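# Take one tumbler from a dispenser, stand it upright

## Task

A tube-shaped cup dispenser is screwed upright to the table and holds 4 tumblers upside down, pressed upward by a spring against a rubber ring at the top. Remove exactly one tumbler and set it mouth up directly on the bare table, keeping the other 3 inside the dispenser. It only counts if everything stays that way without the robot holding it, so release the tumbler and move the hands away at the end.

## Robot and tools

Robot: two arms, left_arm and right_arm, facing each other across the table; left_arm's base sits on the +y side. The names do not match sides of any image. Each arm ends in an identical five-finger right hand, so hand axes and finger numbers mean the same on both arms (they are not mirrored).

Scene frame: origin on the table top halfway between the arm bases, z up, table surface at z = 0. Result state lines give each hand point's position (metres), orientation (quaternion wxyz) and velocities in this frame. Printed positions can be somewhat off, more so at long reach.

Hand point: a spot 0.05 m in front of the palm, where index pad meets thumb tip in a pinch. Its own axes: +z runs along the straightened fingers (fingertips 0.06 to 0.07 m past it), +y comes out of the palm, +x goes across the palm away from the thumb. A bracket on the little-finger side of the wrist sticks 0.03 m beyond the point along +y and 0.11 m across; it can collide. With the thumb turned in front of the palm, the hand can wrap objects 0.035 to 0.08 m wide, which then rest across the palm; turn the thumb before arriving.

The 28-number row (used by both motion tools): all values in [-1, 1], one flat list covering both arms. First left_arm: dx, dy, dz, rx, ry, rz, then left_gripper: little, ring, middle, index, thumb_bend, thumb_turn, force_limit, speed. Then the same 14 for right_arm / right_gripper. dx..rz are an offset, not a pose: they describe a target relative to that hand point's pose in the most recent result showing it (or, before any such result in the scene and for later calls within the same reply, relative to where it is when the action begins), expressed in the hand point's own axes. Scale: 1.0 equals 0.6 m of travel or 180 degrees; rx, ry, rz form one rotation vector. All zeros therefore means return to that reference pose, not stand still. Finger values are absolute targets: +1 straight/open, -1 fully curled; thumb_bend +1 straight, -1 bent; thumb_turn +1 beside the palm, -1 across in front. A pinch is roughly index -0.22, thumb_bend -0.75, thumb_turn -0.57. force_limit maps -1..+1 to about 0..10 N fingertip force (0..15 N for thumb motors) and only stops closing motors. speed maps -1..+1 to nearly zero..full (full travel 0.6 s); for a soft grip close at -0.9 or slower. No value means 'unchanged': to keep a hand as it is, resend its last eight numbers, or initially its hand_measured six plus hand_force_limit and hand_speed.

Tools:
execute_actions: {"actions": [...], "pictures": bool}. An empty list just reports state. One item with "rows" (1 to 15 rows) and "steps" (up to 15, default 15; each step 1/30 s) plays one row per step, repeating the last row. One item with only "steps" (up to 300) waits, counting from the previous result including reply time. Per step the commanded pose is clipped to within 100 mm and 16 degrees of the measured one, and motion trails commands by about 0.17 s, so large offsets may need several calls.
move: {"target": row, "speed": m/s 0.002-0.5 (default 0.25; rotation up to twice that in rad/s), "stop_force": N 9-40 optional}. Drives each hand point straight toward its target offset; paths last 0.5-10 s and finish together, with no avoidance of obstacles or the other arm. Hand numbers are sent at the start. With stop_force, an arm whose wrist sensor sees that much added push opposing its motion stops, backs off two steps and holds; useful for slow touching down, unreliable if the hand rotates during the move, and should be omitted when lifting off something being pressed. The result adds a move: line (done, off_target, moving, held, contact, fault) plus limits such as paced or held, and each hand's remaining distance.
wait: {"seconds": 0-10}, sends nothing new.
zoom_image: {"camera": one of cam_high, cam_low, cam_left_wrist, cam_right_wrist, "region": [x0, y0, x1, y1] pixels, at most 504x504}.
show_instructions: shows the reference pages.
finished_scene: {"scene": n} ends the scene irreversibly and grades it.

Reading results: hand_measured, hand_stopped_by (moving, target, force, stalled, fault) and hand_load_n list six motor values in the row's finger order. Load near zero on all fingers means the grip was lost. Wrist force/torque come in the end effector's axes, saturate near 50 N and carry offsets of a few newtons. 'pose unreachable' and HELD mark steps the clearance check altered or blocked. Joint torques are noisy and offset.

Cautions: arms are stiff; commanding even slightly past a firm contact can trigger a fault stop (torque limits, or 150 N external force), freezing that arm for 10 s. Move slowly when touching. Never let the arms collide or push on each other. Do not knock anything off the table. Avoid dropping or slamming the tumbler. Holding loads heats motors; MOTOR HOT warns at 70 °C, and at 85 °C the arm brakes until cool. Loose objects may occasionally get nudged by disturbances.

Each tool is called after ">>>" as name([rows], argument=value, ...), one row to a line, values as JSON.

Reference images:

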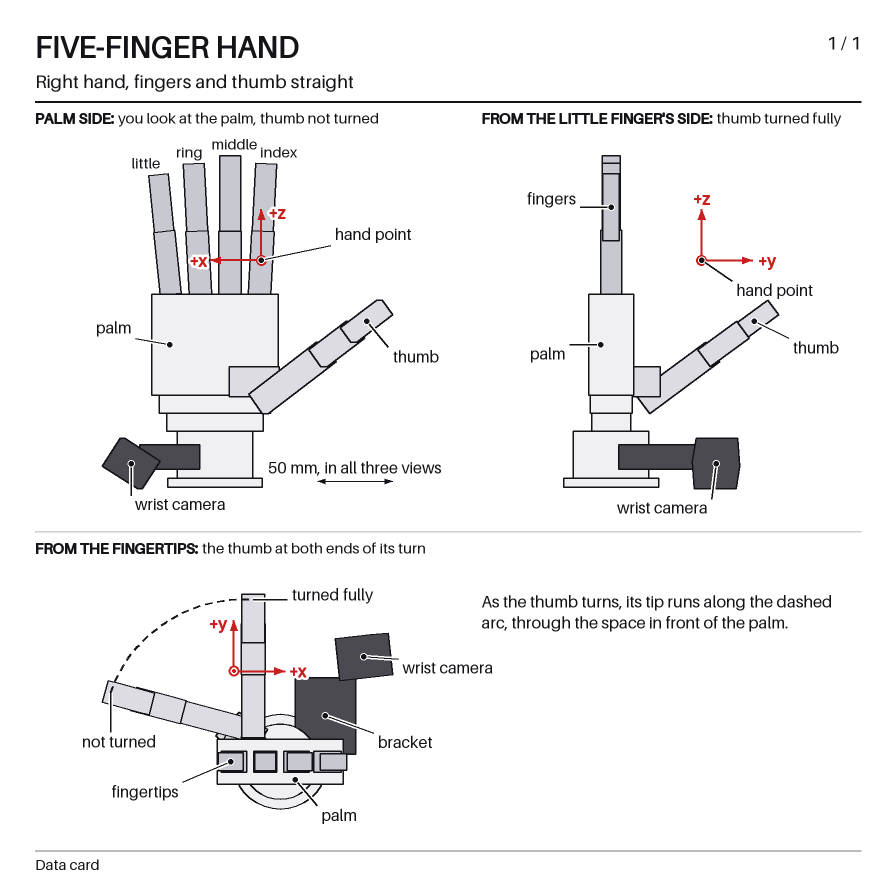

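## Session

>>> execute_actions(actions=[])

Scene clock: 0.00 s of 6600.00 s.
left_arm: end_effector_position=(+0.3006, +0.4257, +0.4695) hand_measured=(+1.000, +1.000, +1.000, +1.000, +1.000, +1.000) hand_load_n=(+0.0, +0.0, +0.0, +0.0, +0.0, +0.0) hand_stopped_by=(target, target, target, target, target, target) hand_force_limit=0.00 hand_speed=-0.80 end_effector_quat_wxyz=(-0.010, +0.325, +0.946, -0.004) end_effector_velocity=(-0.000, +0.000, -0.000) end_effector_angular_velocity=(+0.001, +0.001, +0.001) | right_arm: end_effector_position=(+0.1852, -0.3086, +0.4827) hand_measured=(+1.000, +1.000, +1.000, +1.000, +1.000, +1.000) hand_load_n=(+0.0, +0.0, +0.0, +0.0, +0.0, +0.0) hand_stopped_by=(target, target, target, target, target, target) hand_force_limit=0.00 hand_speed=-0.80 end_effector_quat_wxyz=(+0.003, -0.289, +0.957, +0.006) end_effector_velocity=(-0.000, +0.000, -0.000) end_effector_angular_velocity=(+0.000, +0.002, +0.000)
Joint positions: left_arm=[ 0.579 -1.702  1.348  1.937  1.589 -1.913] | right_arm=[-1.176 -1.704  1.314  1.955  1.559 -1.895]
Joint velocities: left_arm=[0.001 0.    0.001 0.    0.001 0.   ] | right_arm=[-0.     0.     0.     0.001 -0.001 -0.   ]
Joint torques (N m, as the arm reports them, + toward a larger angle): no reading
Motor temperatures (°C, as the motors report them): left_arm=[21 24 21 29 30 31] | right_arm=[21 24 22 30 26 29]
Wrist force (N, on the end effector, along its own x y z axes, offset not removed): no reading
Wrist torque (N m, same axes, about the end effector's origin, offset not removed): no reading
Hand target (left_arm): +0.301, +0.426, +0.470; -0.010, +0.325, +0.946, -0.004
Hand target (right_arm): +0.185, -0.309, +0.483; +0.003, -0.289, +0.957, +0.006

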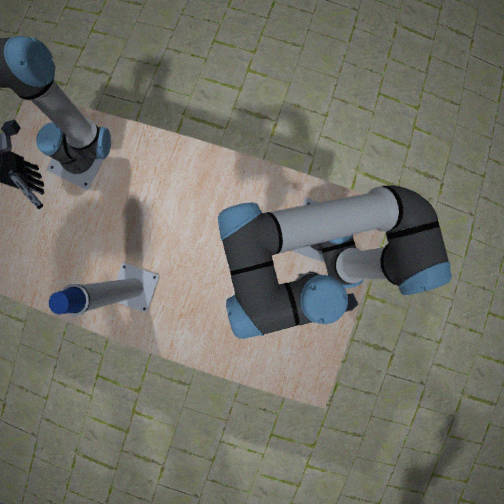

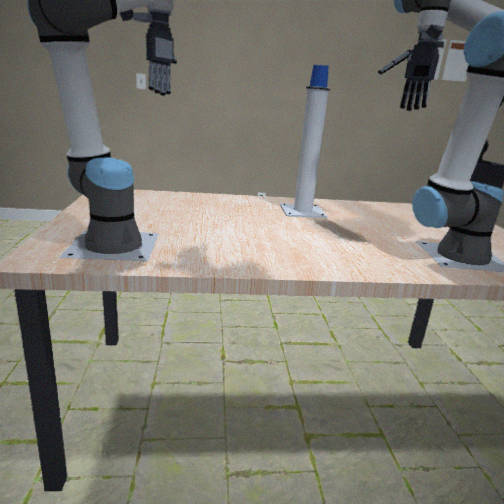

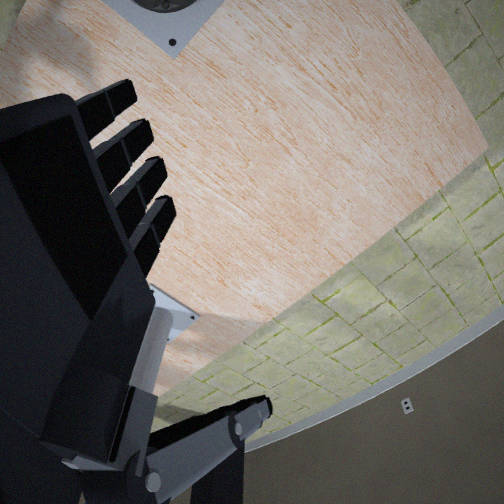

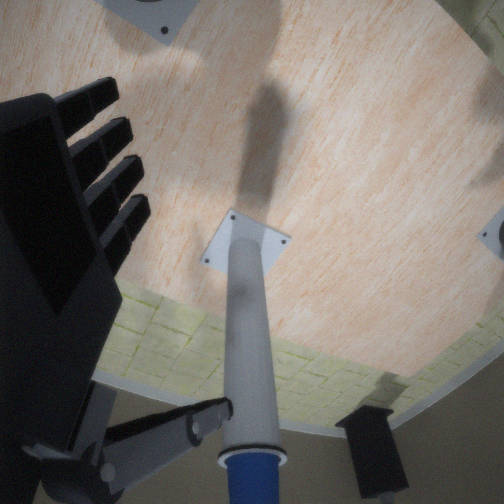

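>>> zoom_image(camera="cam_low", region=[270, 50, 370, 150])

>>> zoom_image(camera="cam_high", region=[30, 240, 170, 340])

Region (270, 50, 370, 150) of cam_low's 504x504 image, scaled by 5.040, with more detail than that image has.

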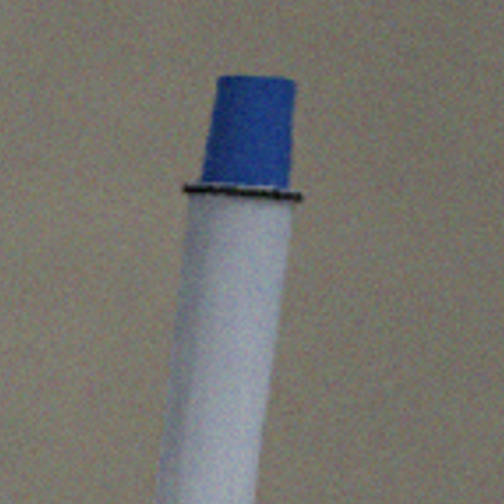

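Region (30, 240, 170, 340) of cam_high's 504x504 image, scaled by 3.600, with more detail than that image has; it fills the top 360 rows of this view, and the rest is white.

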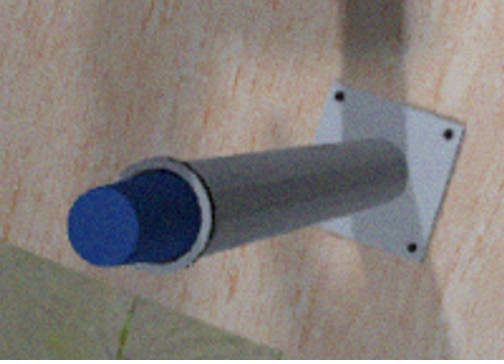

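>>> move(target=[0,0,0,0,0,0,1,1,1,1,1,1,0,-0.8,-0.323,-0.002,-0.038,0.018,-0.498,0.013,1,1,1,1,1,-1,1,0], speed=0.3)

>>> zoom_image(camera="cam_low", region=[270, 20, 450, 150])

>>> zoom_image(camera="cam_high", region=[0, 190, 150, 340])

Scene clock: 28.87 s of 6600.00 s.
left_arm: end_effector_position=(+0.3006, +0.4257, +0.4695) hand_measured=(+1.000, +1.000, +1.000, +1.000, +1.000, +1.000) hand_load_n=(+0.0, +0.0, +0.0, +0.0, +0.0, +0.0) hand_stopped_by=(target, target, target, target, target, target) hand_force_limit=0.00 hand_speed=-0.80 end_effector_quat_wxyz=(-0.010, +0.325, +0.946, -0.004) end_effector_velocity=(+0.000, +0.000, -0.000) end_effector_angular_velocity=(+0.000, -0.000, +0.001) | right_arm: end_effector_position=(+0.3468, -0.2027, +0.5077) hand_measured=(+1.000, +1.000, +1.000, +1.000, +1.000, -1.000) hand_load_n=(+0.0, +0.0, +0.0, +0.0, +0.0, +0.0) hand_stopped_by=(target, target, target, target, target, target) hand_force_limit=1.00 hand_speed=0.00 end_effector_quat_wxyz=(+0.684, -0.183, +0.682, +0.184) end_effector_velocity=(+0.001, +0.001, -0.000) end_effector_angular_velocity=(+0.004, -0.008, -0.004)
Joint positions: left_arm=[ 0.579 -1.702  1.348  1.937  1.589 -1.913] | right_arm=[-1.136 -2.084  1.974  0.108  1.347 -1.569]
Joint velocities: left_arm=[ 0.001 -0.     0.    -0.    -0.     0.   ] | right_arm=[ 0.006  0.003  0.005 -0.017  0.01   0.001]
Joint torques (N m, as the arm reports them, + toward a larger angle): left_arm=[ -0.26 -11.28 -15.8    2.38   0.32   0.2 ] | right_arm=[11.32 10.01 -7.95 -2.53  1.89  1.82]
Motor temperatures (°C, as the motors report them): left_arm=[21 24 21 29 30 31] | right_arm=[21 24 22 30 26 29]
Wrist force (N, on the end effector, along its own x y z axes, offset not removed): left_arm=[-0.2 2.9 -3.2] | right_arm=[-0.5 0.6 -0.5]
Wrist torque (N m, same axes, about the end effector's origin, offset not removed): left_arm=[0.61 0.01 0.13] | right_arm=[0.22 0.03 -0.20]
Hand target (left_arm): +0.301, +0.426, +0.470; -0.010, +0.325, +0.946, -0.004
Hand target (right_arm): +0.347, -0.203, +0.508; +0.684, -0.183, +0.682, +0.184
Off the commanded pose (left_arm): 0.000 m, 0 deg.
Off the commanded pose (right_arm): 0.001 m, 0 deg.
After step 90, 22.70 s passed at rest.
move: done
camera_calibration (this result's frames):
cam_left_wrist: T_world_to_cam=[[0.739793, 0.671632, -0.0402231, -0.481758], [0.565952, -0.588829, 0.577043, -0.198208], [0.363876, -0.449657, -0.815723, 0.590456], [0, 0, 0, 1]] pos_world=[0.253725, 0.472356, 0.576645]
cam_right_wrist: T_world_to_cam=[[-0.522984, 0.849894, 0.0645549, 0.314993], [-0.437178, -0.332492, 0.835658, -0.338648], [0.731685, 0.408814, 0.545443, -0.318669], [0, 0, 0, 1]] pos_world=[0.249852, -0.250033, 0.436476]

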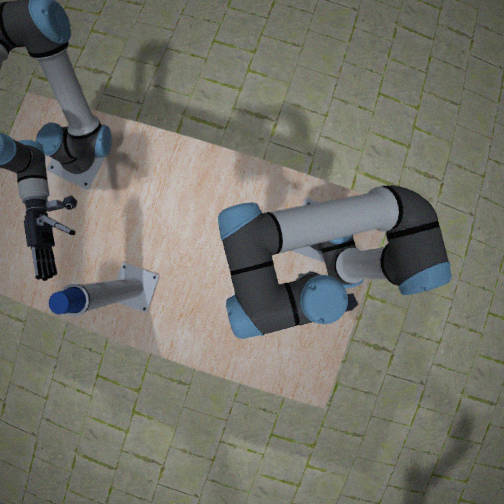

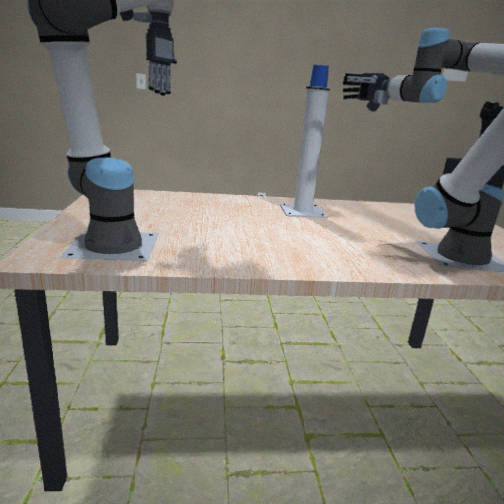

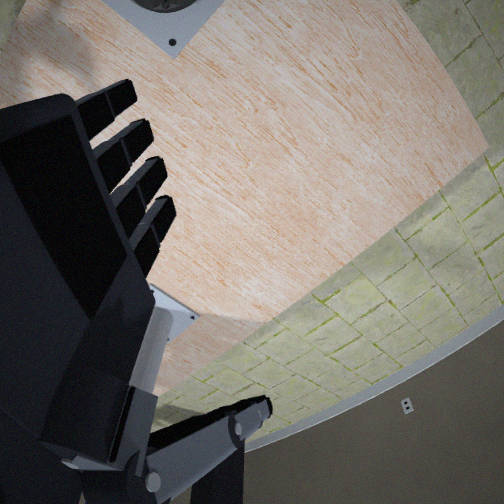

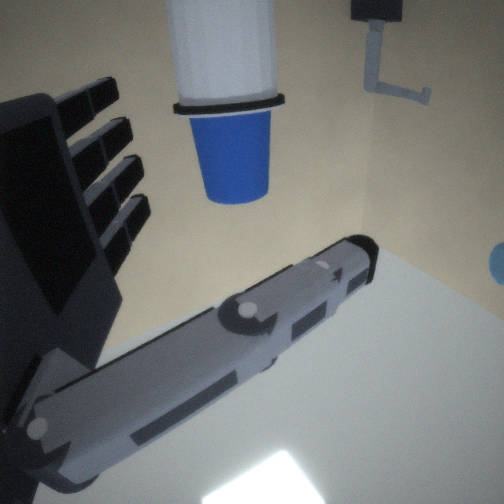

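Region (270, 20, 450, 150) of cam_low's 504x504 image, scaled by 2.800, with more detail than that image has.

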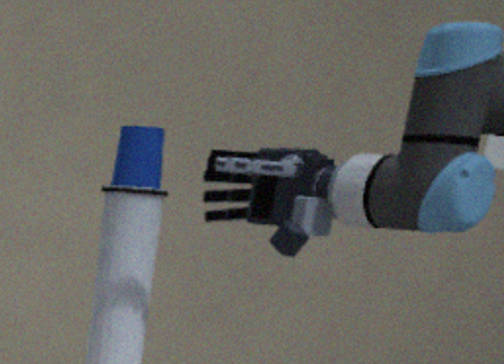

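Region (0, 190, 150, 340) of cam_high's 504x504 image, scaled by 3.360, with more detail than that image has.

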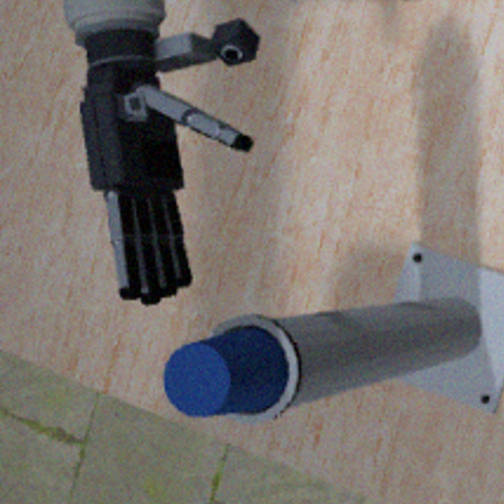

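>>> move(target=[0,0,0,0,0,0,1,1,1,1,1,1,0,-0.8,-0.012,-0.003,0.18,0,0,0,1,1,1,1,1,-1,1,0], speed=0.12)

>>> zoom_image(camera="cam_low", region=[270, 30, 420, 140])

>>> zoom_image(camera="cam_high", region=[0, 220, 130, 350])

Scene clock: 36.70 s of 6600.00 s.
left_arm: end_effector_position=(+0.3006, +0.4257, +0.4695) hand_measured=(+1.000, +1.000, +1.000, +1.000, +1.000, +1.000) hand_load_n=(+0.0, +0.0, +0.0, +0.0, +0.0, +0.0) hand_stopped_by=(target, target, target, target, target, target) hand_force_limit=0.00 hand_speed=-0.80 end_effector_quat_wxyz=(-0.010, +0.325, +0.946, -0.004) end_effector_velocity=(+0.000, +0.000, +0.000) end_effector_angular_velocity=(-0.000, -0.001, +0.001) | right_arm: end_effector_position=(+0.4410, -0.1501, +0.5148) hand_measured=(+1.000, +1.000, +1.000, +1.000, +1.000, -1.000) hand_load_n=(+0.0, +0.0, +0.0, +0.0, +0.0, +0.0) hand_stopped_by=(target, target, target, target, target, target) hand_force_limit=1.00 hand_speed=0.00 end_effector_quat_wxyz=(+0.684, -0.183, +0.682, +0.184) end_effector_velocity=(+0.001, +0.001, +0.000) end_effector_angular_velocity=(+0.001, -0.001, +0.001)
Joint positions: left_arm=[ 0.579 -1.702  1.348  1.937  1.589 -1.913] | right_arm=[-1.06  -1.795  1.779  0.014  1.423 -1.57 ]
Joint velocities: left_arm=[ 0.001  0.    -0.001 -0.    -0.001 -0.   ] | right_arm=[ 0.002  0.004 -0.004 -0.002  0.001  0.   ]
Joint torques (N m, as the arm reports them, + toward a larger angle): left_arm=[ -0.99 -11.37 -15.4    2.33   0.33   0.12] | right_arm=[ 11.46  -3.35 -32.65  -2.77   2.19  -2.16]
Motor temperatures (°C, as the motors report them): left_arm=[21 24 21 29 30 31] | right_arm=[21 24 22 30 26 29]
Wrist force (N, on the end effector, along its own x y z axes, offset not removed): left_arm=[0.7 0.2 -2.4] | right_arm=[0.7 0.7 1.0]
Wrist torque (N m, same axes, about the end effector's origin, offset not removed): left_arm=[0.31 -0.05 0.07] | right_arm=[0.10 -0.33 -0.10]
Hand target (left_arm): +0.301, +0.426, +0.470; -0.010, +0.325, +0.946, -0.004
Hand target (right_arm): +0.441, -0.150, +0.515; +0.683, -0.183, +0.682, +0.184
Off the commanded pose (left_arm): 0.000 m, 0 deg.
Off the commanded pose (right_arm): 0.000 m, 0 deg.
After step 90, 3.43 s passed at rest.
move: done
camera_calibration (this result's frames):
cam_left_wrist: T_world_to_cam=[[0.739793, 0.671631, -0.0402229, -0.481758], [0.565951, -0.588829, 0.577043, -0.198208], [0.363876, -0.449657, -0.815722, 0.590456], [0, 0, 0, 1]] pos_world=[0.253725, 0.472356, 0.576645]
cam_right_wrist: T_world_to_cam=[[-0.522992, 0.849884, 0.0646295, 0.319094], [-0.437158, -0.33256, 0.835641, -0.285922], [0.731691, 0.408781, 0.54546, -0.413037], [0, 0, 0, 1]] pos_world=[0.344106, -0.197437, 0.4436]

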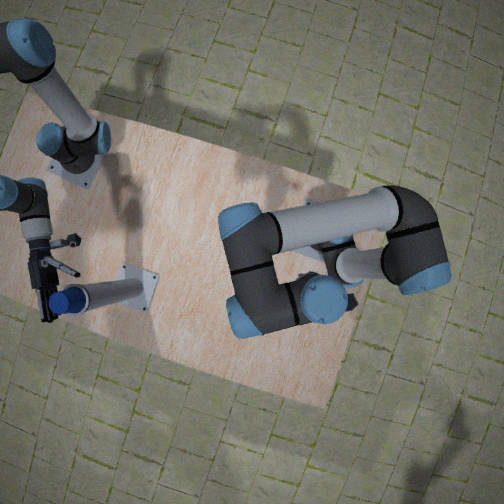

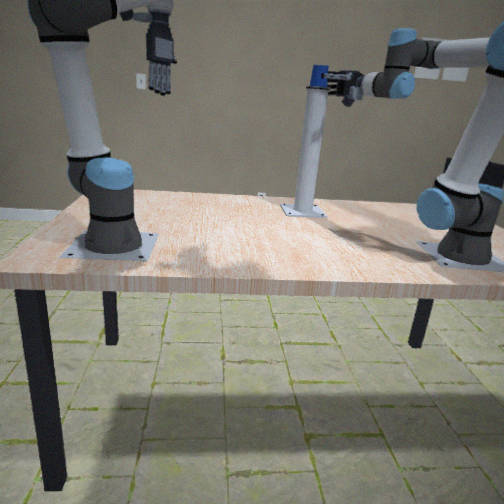

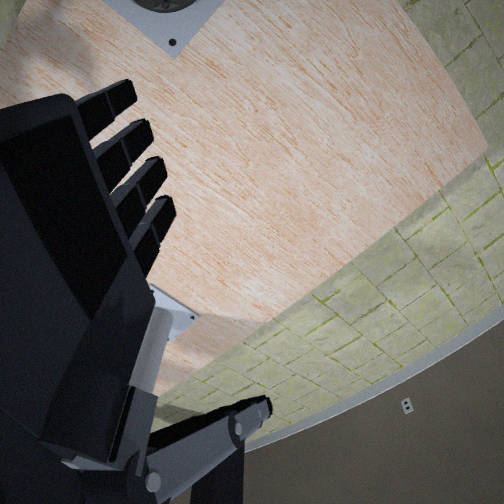

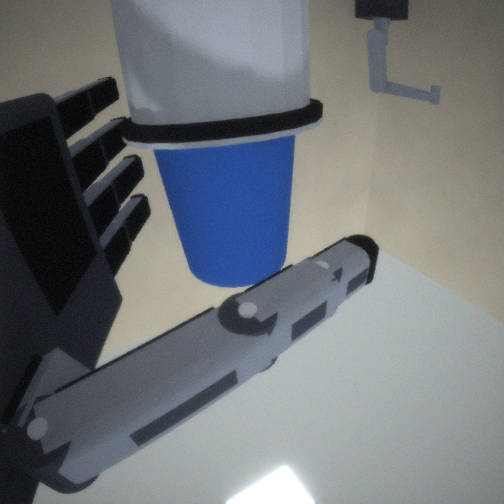

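Region (270, 30, 420, 140) of cam_low's 504x504 image, scaled by 3.360, with more detail than that image has; it fills the top 370 rows of this view, and the rest is white.

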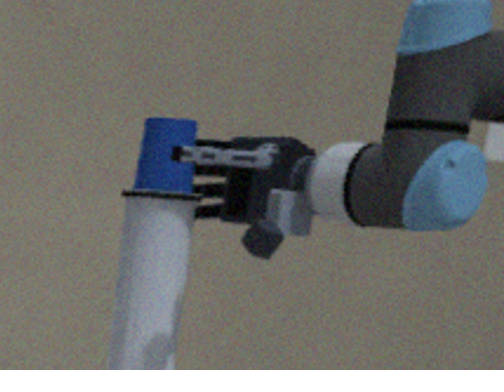

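Region (0, 220, 130, 350) of cam_high's 504x504 image, scaled by 3.877, with more detail than that image has.

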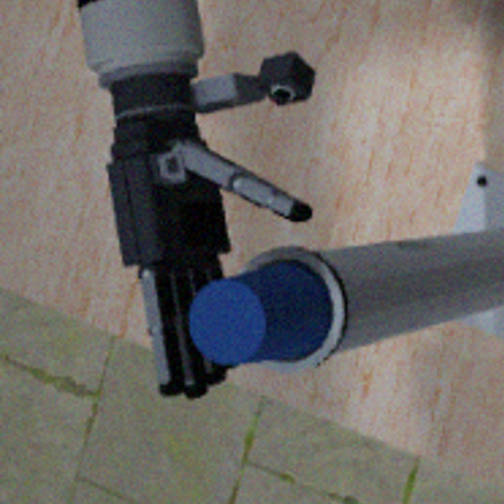

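>>> move(target=[0,0,0,0,0,0,1,1,1,1,1,1,0,-0.8,-0.008,-0.006,0.075,0,0,0,1,1,1,1,1,-1,1,0], speed=0.03, stop_force=10)

>>> zoom_image(camera="cam_high", region=[0, 220, 130, 350])

Scene clock: 41.93 s of 6600.00 s.
left_arm: end_effector_position=(+0.3006, +0.4257, +0.4695) hand_measured=(+1.000, +1.000, +1.000, +1.000, +1.000, +1.000) hand_load_n=(+0.0, +0.0, +0.0, +0.0, +0.0, +0.0) hand_stopped_by=(target, target, target, target, target, target) hand_force_limit=0.00 hand_speed=-0.80 end_effector_quat_wxyz=(-0.010, +0.325, +0.946, -0.004) end_effector_velocity=(+0.000, -0.000, +0.000) end_effector_angular_velocity=(-0.001, -0.001, +0.000) | right_arm: end_effector_position=(+0.4816, -0.1307, +0.5196) hand_measured=(+1.000, +1.000, +1.000, +1.000, +1.000, -1.000) hand_load_n=(+0.0, +0.0, +0.0, +0.0, +0.0, +0.0) hand_stopped_by=(target, target, target, target, target, target) hand_force_limit=1.00 hand_speed=0.00 end_effector_quat_wxyz=(+0.684, -0.183, +0.682, +0.184) end_effector_velocity=(+0.002, +0.000, -0.000) end_effector_angular_velocity=(+0.001, +0.002, -0.002)
Joint positions: left_arm=[ 0.579 -1.702  1.348  1.937  1.589 -1.913] | right_arm=[-1.051 -1.685  1.677  0.006  1.432 -1.57 ]
Joint velocities: left_arm=[ 0.     0.    -0.001 -0.001 -0.001  0.   ] | right_arm=[-0.     0.004 -0.004  0.001  0.001  0.001]
Joint torques (N m, as the arm reports them, + toward a larger angle): left_arm=[ -0.5  -10.47 -15.2    2.38   0.36   0.15] | right_arm=[ 12.2   -7.82 -33.06  -1.87   2.06  -1.72]
Motor temperatures (°C, as the motors report them): left_arm=[21 24 21 29 30 31] | right_arm=[21 24 22 30 26 29]
Wrist force (N, on the end effector, along its own x y z axes, offset not removed): left_arm=[2.5 1.1 1.2] | right_arm=[-1.4 -1.1 -0.2]
Wrist torque (N m, same axes, about the end effector's origin, offset not removed): left_arm=[0.35 -0.41 0.17] | right_arm=[-0.11 0.04 -0.26]
Hand target (left_arm): +0.301, +0.426, +0.470; -0.010, +0.325, +0.946, -0.004
Hand target (right_arm): +0.482, -0.131, +0.520; +0.684, -0.183, +0.682, +0.184
Off the commanded pose (left_arm): 0.000 m, 0 deg.
Off the commanded pose (right_arm): 0.000 m, 0 deg.
After step 90, 0.40 s passed at rest.
move: done
camera_calibration (this result's frames):
cam_left_wrist: T_world_to_cam=[[0.739793, 0.671632, -0.0402231, -0.481758], [0.565951, -0.588829, 0.577044, -0.198208], [0.363876, -0.449657, -0.815722, 0.590456], [0, 0, 0, 1]] pos_world=[0.253725, 0.472356, 0.576645]
cam_right_wrist: T_world_to_cam=[[-0.523002, 0.849877, 0.0646354, 0.32354], [-0.437201, -0.332597, 0.835605, -0.265677], [0.731659, 0.408764, 0.545516, -0.453291], [0, 0, 0, 1]] pos_world=[0.384712, -0.178044, 0.448366]

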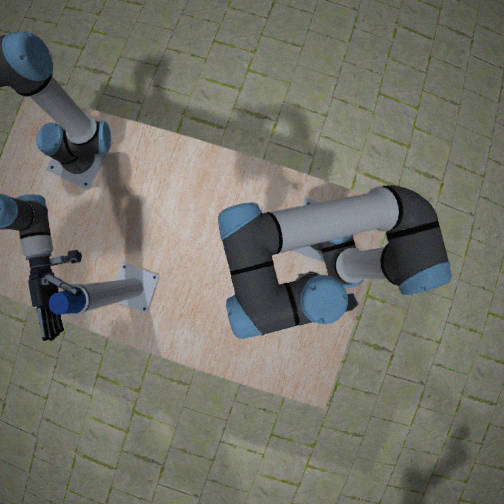

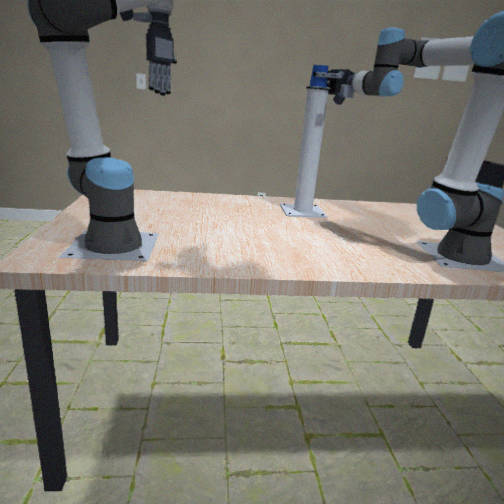

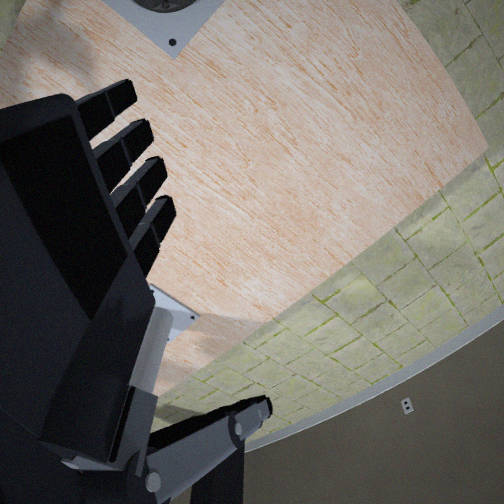

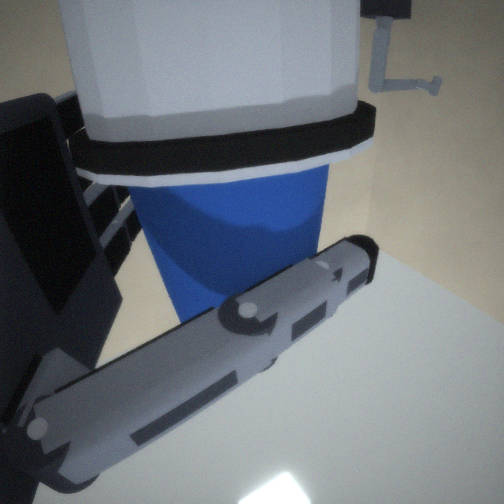

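Region (0, 220, 130, 350) of cam_high's 504x504 image, scaled by 3.877, with more detail than that image has.

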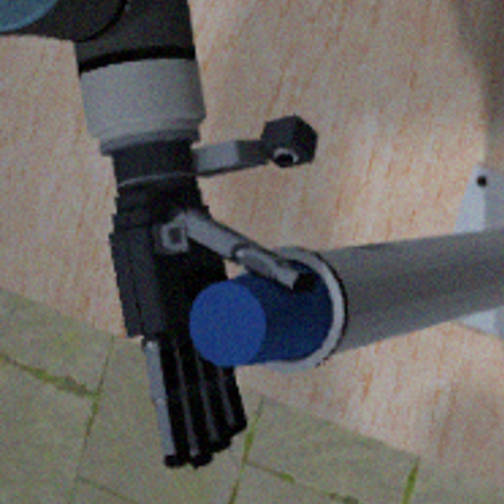

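Advancing slightly and closing ring, middle, index and thumb.

>>> move(target=[0,0,0,0,0,0,1,1,1,1,1,1,0,-0.8,0,0,0.012,0,0,0,1,-1,-1,-1,-1,-1,1,-0.6], speed=0.03)

>>> zoom_image(camera="cam_high", region=[0, 220, 130, 350])

Scene clock: 47.27 s of 6600.00 s.
left_arm: end_effector_position=(+0.3006, +0.4257, +0.4695) hand_measured=(+1.000, +1.000, +1.000, +1.000, +1.000, +1.000) hand_load_n=(+0.0, +0.0, +0.0, +0.0, +0.0, +0.0) hand_stopped_by=(target, target, target, target, target, target) hand_force_limit=0.00 hand_speed=-0.80 end_effector_quat_wxyz=(-0.010, +0.325, +0.946, -0.004) end_effector_velocity=(-0.000, +0.000, -0.000) end_effector_angular_velocity=(+0.000, +0.000, +0.000) | right_arm: end_effector_position=(+0.4879, -0.1272, +0.5195) hand_measured=(+1.000, -0.112, -0.112, -0.104, +0.804, -1.000) hand_load_n=(+0.0, +11.5, +11.5, +9.0, +24.0, +10.0) hand_stopped_by=(target, force, force, force, force, target) hand_force_limit=1.00 hand_speed=-0.60 end_effector_quat_wxyz=(+0.684, -0.183, +0.682, +0.184) end_effector_velocity=(-0.000, -0.000, +0.000) end_effector_angular_velocity=(+0.000, +0.000, +0.000)
Joint positions: left_arm=[ 0.579 -1.702  1.348  1.937  1.589 -1.913] | right_arm=[-1.048 -1.667  1.661  0.004  1.435 -1.57 ]
Joint velocities: left_arm=[ 0. -0.  0.  0.  0. -0.] | right_arm=[-0.    -0.    -0.     0.001 -0.001  0.   ]
Joint torques (N m, as the arm reports them, + toward a larger angle): left_arm=[ -0.58 -10.93 -15.72   2.53   0.38   0.12] | right_arm=[ -6.02 -11.46 -28.71  -0.04   1.01  -1.26]
Motor temperatures (°C, as the motors report them): left_arm=[21 24 21 29 30 31] | right_arm=[21 24 22 30 26 29]
Wrist force (N, on the end effector, along its own x y z axes, offset not removed): left_arm=[1.2 4.8 0.1] | right_arm=[-8.4 5.4 -10.8]
Wrist torque (N m, same axes, about the end effector's origin, offset not removed): left_arm=[0.77 -0.20 0.13] | right_arm=[0.05 0.40 -0.08]
Hand target (left_arm): +0.301, +0.426, +0.470; -0.010, +0.325, +0.946, -0.004
Hand target (right_arm): +0.488, -0.127, +0.520; +0.684, -0.183, +0.682, +0.184
Off the commanded pose (left_arm): 0.000 m, 0 deg.
Off the commanded pose (right_arm): 0.000 m, 0 deg.
After step 90, 0.37 s passed at rest.
move: done
camera_calibration (this result's frames):
cam_left_wrist: T_world_to_cam=[[0.739793, 0.671632, -0.0402229, -0.481758], [0.565951, -0.588829, 0.577043, -0.198208], [0.363876, -0.449657, -0.815722, 0.590456], [0, 0, 0, 1]] pos_world=[0.253725, 0.472356, 0.576645]
cam_right_wrist: T_world_to_cam=[[-0.522747, 0.850034, 0.0646341, 0.3237], [-0.437304, -0.332466, 0.835603, -0.261622], [0.73178, 0.408544, 0.545519, -0.459448], [0, 0, 0, 1]] pos_world=[0.39102, -0.174432, 0.448327]

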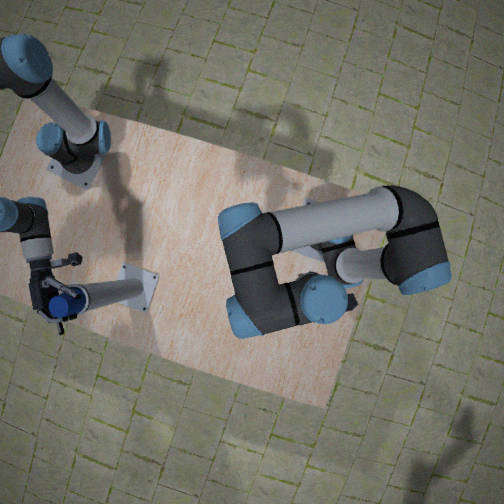

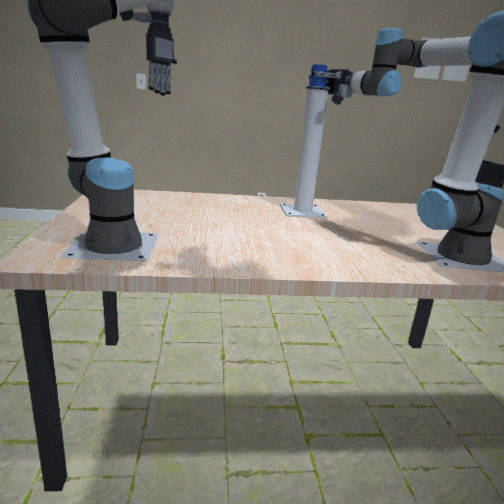

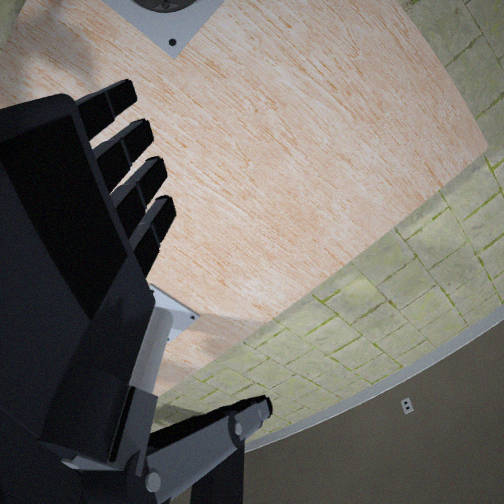

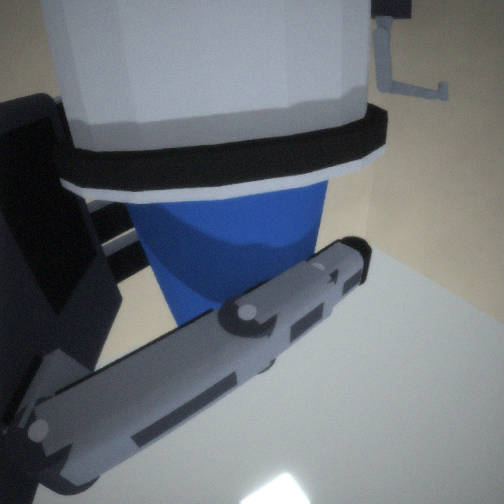

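Region (0, 220, 130, 350) of cam_high's 504x504 image, scaled by 3.877, with more detail than that image has.

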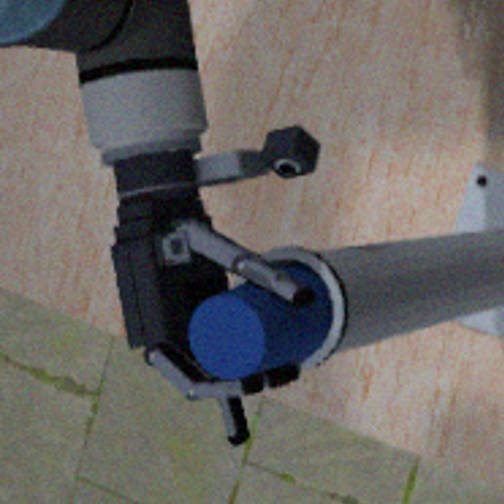

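>>> move(target=[0,0,0,0,0,0,1,1,1,1,1,1,0,-0.8,-0.02,0,-0.002,0,0,0,1,-1,-1,-0.95,-1,-1,1,-0.6], speed=0.01)

>>> zoom_image(camera="cam_low", region=[280, 30, 380, 130])

Scene clock: 52.30 s of 6600.00 s.
left_arm: end_effector_position=(+0.3006, +0.4257, +0.4695) hand_measured=(+1.000, +1.000, +1.000, +1.000, +1.000, +1.000) hand_load_n=(+0.0, +0.0, +0.0, +0.0, +0.0, +0.0) hand_stopped_by=(target, target, target, target, target, target) hand_force_limit=0.00 hand_speed=-0.80 end_effector_quat_wxyz=(-0.010, +0.325, +0.946, -0.004) end_effector_velocity=(+0.000, -0.000, +0.000) end_effector_angular_velocity=(-0.001, -0.001, +0.000) | right_arm: end_effector_position=(+0.4869, -0.1278, +0.5314) hand_measured=(+1.000, -0.112, -0.112, -0.110, +0.804, -1.000) hand_load_n=(+0.0, +14.5, +13.0, +11.0, +23.5, +6.0) hand_stopped_by=(target, force, force, force, force, target) hand_force_limit=1.00 hand_speed=-0.60 end_effector_quat_wxyz=(+0.684, -0.183, +0.682, +0.184) end_effector_velocity=(+0.000, -0.000, +0.001) end_effector_angular_velocity=(-0.000, +0.000, -0.000)
Joint positions: left_arm=[ 0.579 -1.702  1.348  1.937  1.589 -1.913] | right_arm=[-1.049 -1.669  1.633  0.034  1.435 -1.57 ]
Joint velocities: left_arm=[-0.     0.    -0.001 -0.001 -0.    -0.   ] | right_arm=[-0.    -0.    -0.004  0.004 -0.    -0.   ]
Joint torques (N m, as the arm reports them, + toward a larger angle): left_arm=[ -0.96 -10.85 -16.33   2.43   0.44   0.18] | right_arm=[-15.11 -32.94 -36.04  -1.17  -2.18   1.27]
Motor temperatures (°C, as the motors report them): left_arm=[21 24 21 29 30 31] | right_arm=[21 24 22 30 26 29]
Wrist force (N, on the end effector, along its own x y z axes, offset not removed): left_arm=[-0.5 3.6 1.2] | right_arm=[3.6 1.1 -0.1]
Wrist torque (N m, same axes, about the end effector's origin, offset not removed): left_arm=[0.49 -0.05 0.11] | right_arm=[0.04 -0.11 -0.10]
Hand target (left_arm): +0.301, +0.426, +0.470; -0.010, +0.325, +0.946, -0.004
Hand target (right_arm): +0.487, -0.128, +0.532; +0.684, -0.183, +0.682, +0.184
Off the commanded pose (left_arm): 0.000 m, 0 deg.
Off the commanded pose (right_arm): 0.000 m, 0 deg.
After step 90, 0.60 s passed at rest.
move: done
camera_calibration (this result's frames):
cam_left_wrist: T_world_to_cam=[[0.739793, 0.671632, -0.0402229, -0.481758], [0.565952, -0.588829, 0.577043, -0.198208], [0.363876, -0.449656, -0.815723, 0.590456], [0, 0, 0, 1]] pos_world=[0.253725, 0.472356, 0.576645]
cam_right_wrist: T_world_to_cam=[[-0.522743, 0.850037, 0.0646287, 0.32291], [-0.437327, -0.332471, 0.835588, -0.272157], [0.731768, 0.408534, 0.545541, -0.464913], [0, 0, 0, 1]] pos_world=[0.389986, -0.175037, 0.460172]

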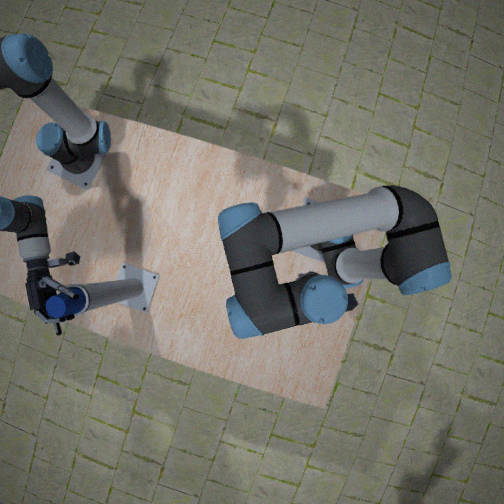

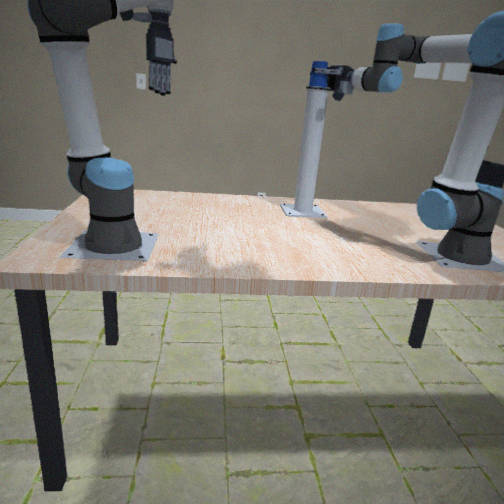

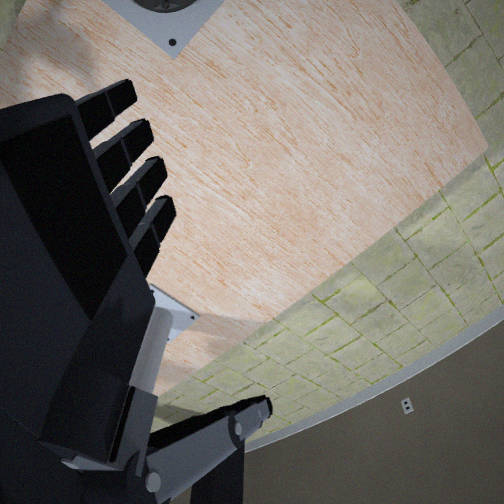

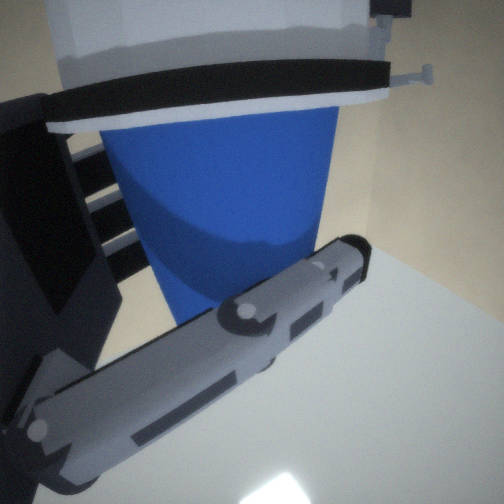

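Region (280, 30, 380, 130) of cam_low's 504x504 image, scaled by 5.040, with more detail than that image has.

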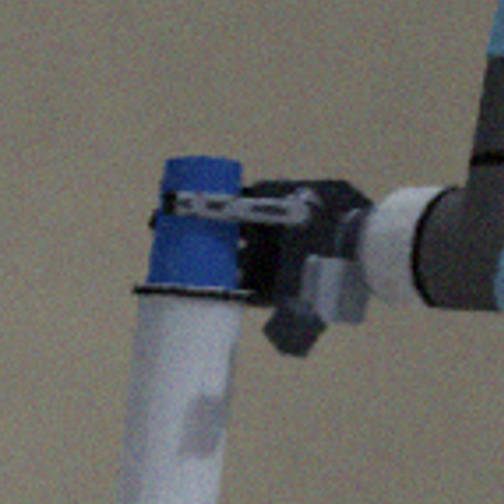

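>>> move(target=[0,0,0,0,0,0,1,1,1,1,1,1,0,-0.8,-0.195,0,0,0,0,0,1,-1,-1,-0.95,-1,-1,1,-0.6], speed=0.045)

Scene clock: 57.57 s of 6600.00 s.
left_arm: end_effector_position=(+0.3006, +0.4257, +0.4695) hand_measured=(+1.000, +1.000, +1.000, +1.000, +1.000, +1.000) hand_load_n=(+0.0, +0.0, +0.0, +0.0, +0.0, +0.0) hand_stopped_by=(target, target, target, target, target, target) hand_force_limit=0.00 hand_speed=-0.80 end_effector_quat_wxyz=(-0.010, +0.325, +0.946, -0.004) end_effector_velocity=(-0.000, -0.001, -0.000) end_effector_angular_velocity=(-0.002, -0.000, -0.001) | right_arm: end_effector_position=(+0.4868, -0.1279, +0.6482) hand_measured=(+1.000, -0.112, -0.112, -0.110, +0.804, -1.000) hand_load_n=(+0.0, +14.0, +13.0, +11.5, +23.0, +7.0) hand_stopped_by=(target, force, force, force, force, target) hand_force_limit=1.00 hand_speed=-0.60 end_effector_quat_wxyz=(+0.684, -0.183, +0.682, +0.184) end_effector_velocity=(+0.001, -0.001, +0.002) end_effector_angular_velocity=(-0.000, +0.001, -0.001)
Joint positions: left_arm=[ 0.579 -1.702  1.348  1.937  1.589 -1.913] | right_arm=[-1.049 -1.619  1.282  0.334  1.434 -1.569]
Joint velocities: left_arm=[-0.001 -0.001  0.    -0.001  0.001 -0.   ] | right_arm=[-0.001  0.002 -0.006  0.006 -0.001  0.   ]
Joint torques (N m, as the arm reports them, + toward a larger angle): left_arm=[ -0.9  -11.29 -15.32   2.37   0.33   0.2 ] | right_arm=[-10.49  -9.34 -33.27  -0.21  -2.    -1.08]
Motor temperatures (°C, as the motors report them): left_arm=[21 24 21 29 30 31] | right_arm=[21 24 22 30 26 29]
Wrist force (N, on the end effector, along its own x y z axes, offset not removed): left_arm=[-2.4 0.1 -1.4] | right_arm=[0.3 0.7 0.5]
Wrist torque (N m, same axes, about the end effector's origin, offset not removed): left_arm=[0.11 0.30 -0.26] | right_arm=[0.09 -0.20 -0.18]
Hand target (left_arm): +0.301, +0.426, +0.470; -0.010, +0.325, +0.946, -0.004
Hand target (right_arm): +0.487, -0.128, +0.648; +0.684, -0.183, +0.682, +0.184
Off the commanded pose (left_arm): 0.000 m, 0 deg.
Off the commanded pose (right_arm): 0.000 m, 0 deg.
move: done
camera_calibration (this result's frames):
cam_left_wrist: T_world_to_cam=[[0.739793, 0.671632, -0.040223, -0.481758], [0.565952, -0.588829, 0.577043, -0.198208], [0.363876, -0.449657, -0.815723, 0.590456], [0, 0, 0, 1]] pos_world=[0.253725, 0.472356, 0.576645]
cam_right_wrist: T_world_to_cam=[[-0.522741, 0.850029, 0.0647526, 0.315318], [-0.437313, -0.332584, 0.835551, -0.369844], [0.731778, 0.40846, 0.545584, -0.528552], [0, 0, 0, 1]] pos_world=[0.389875, -0.175141, 0.576975]

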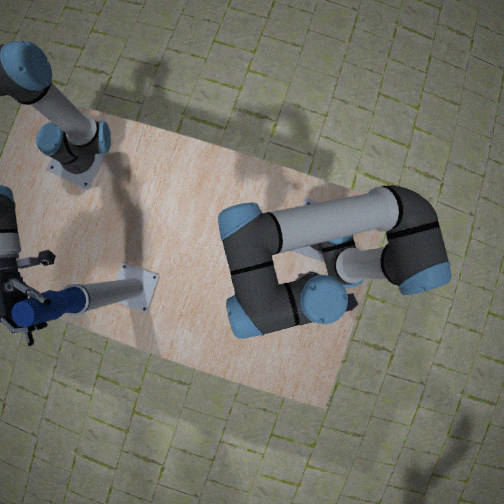

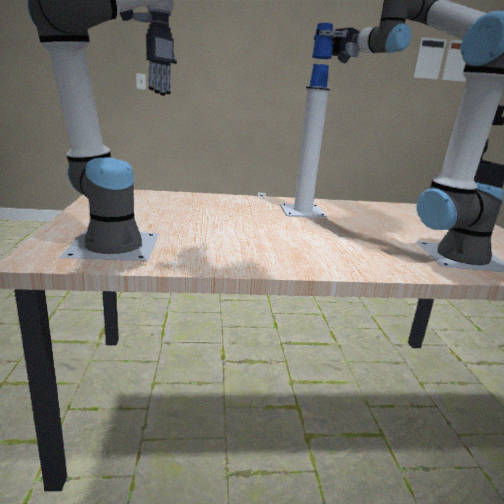

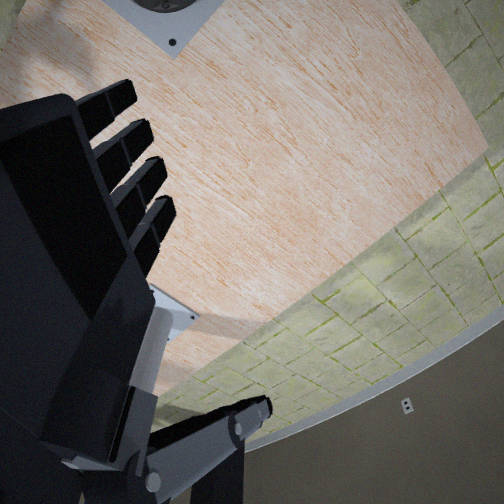

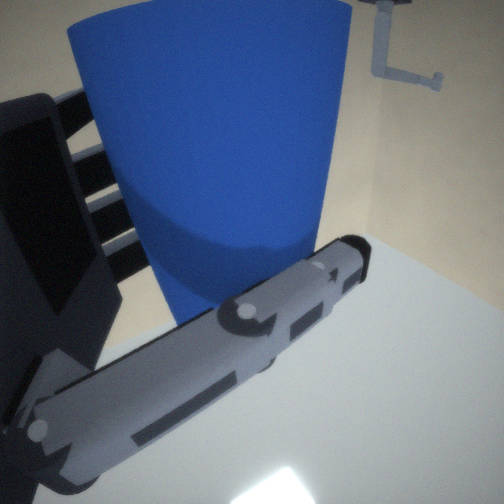

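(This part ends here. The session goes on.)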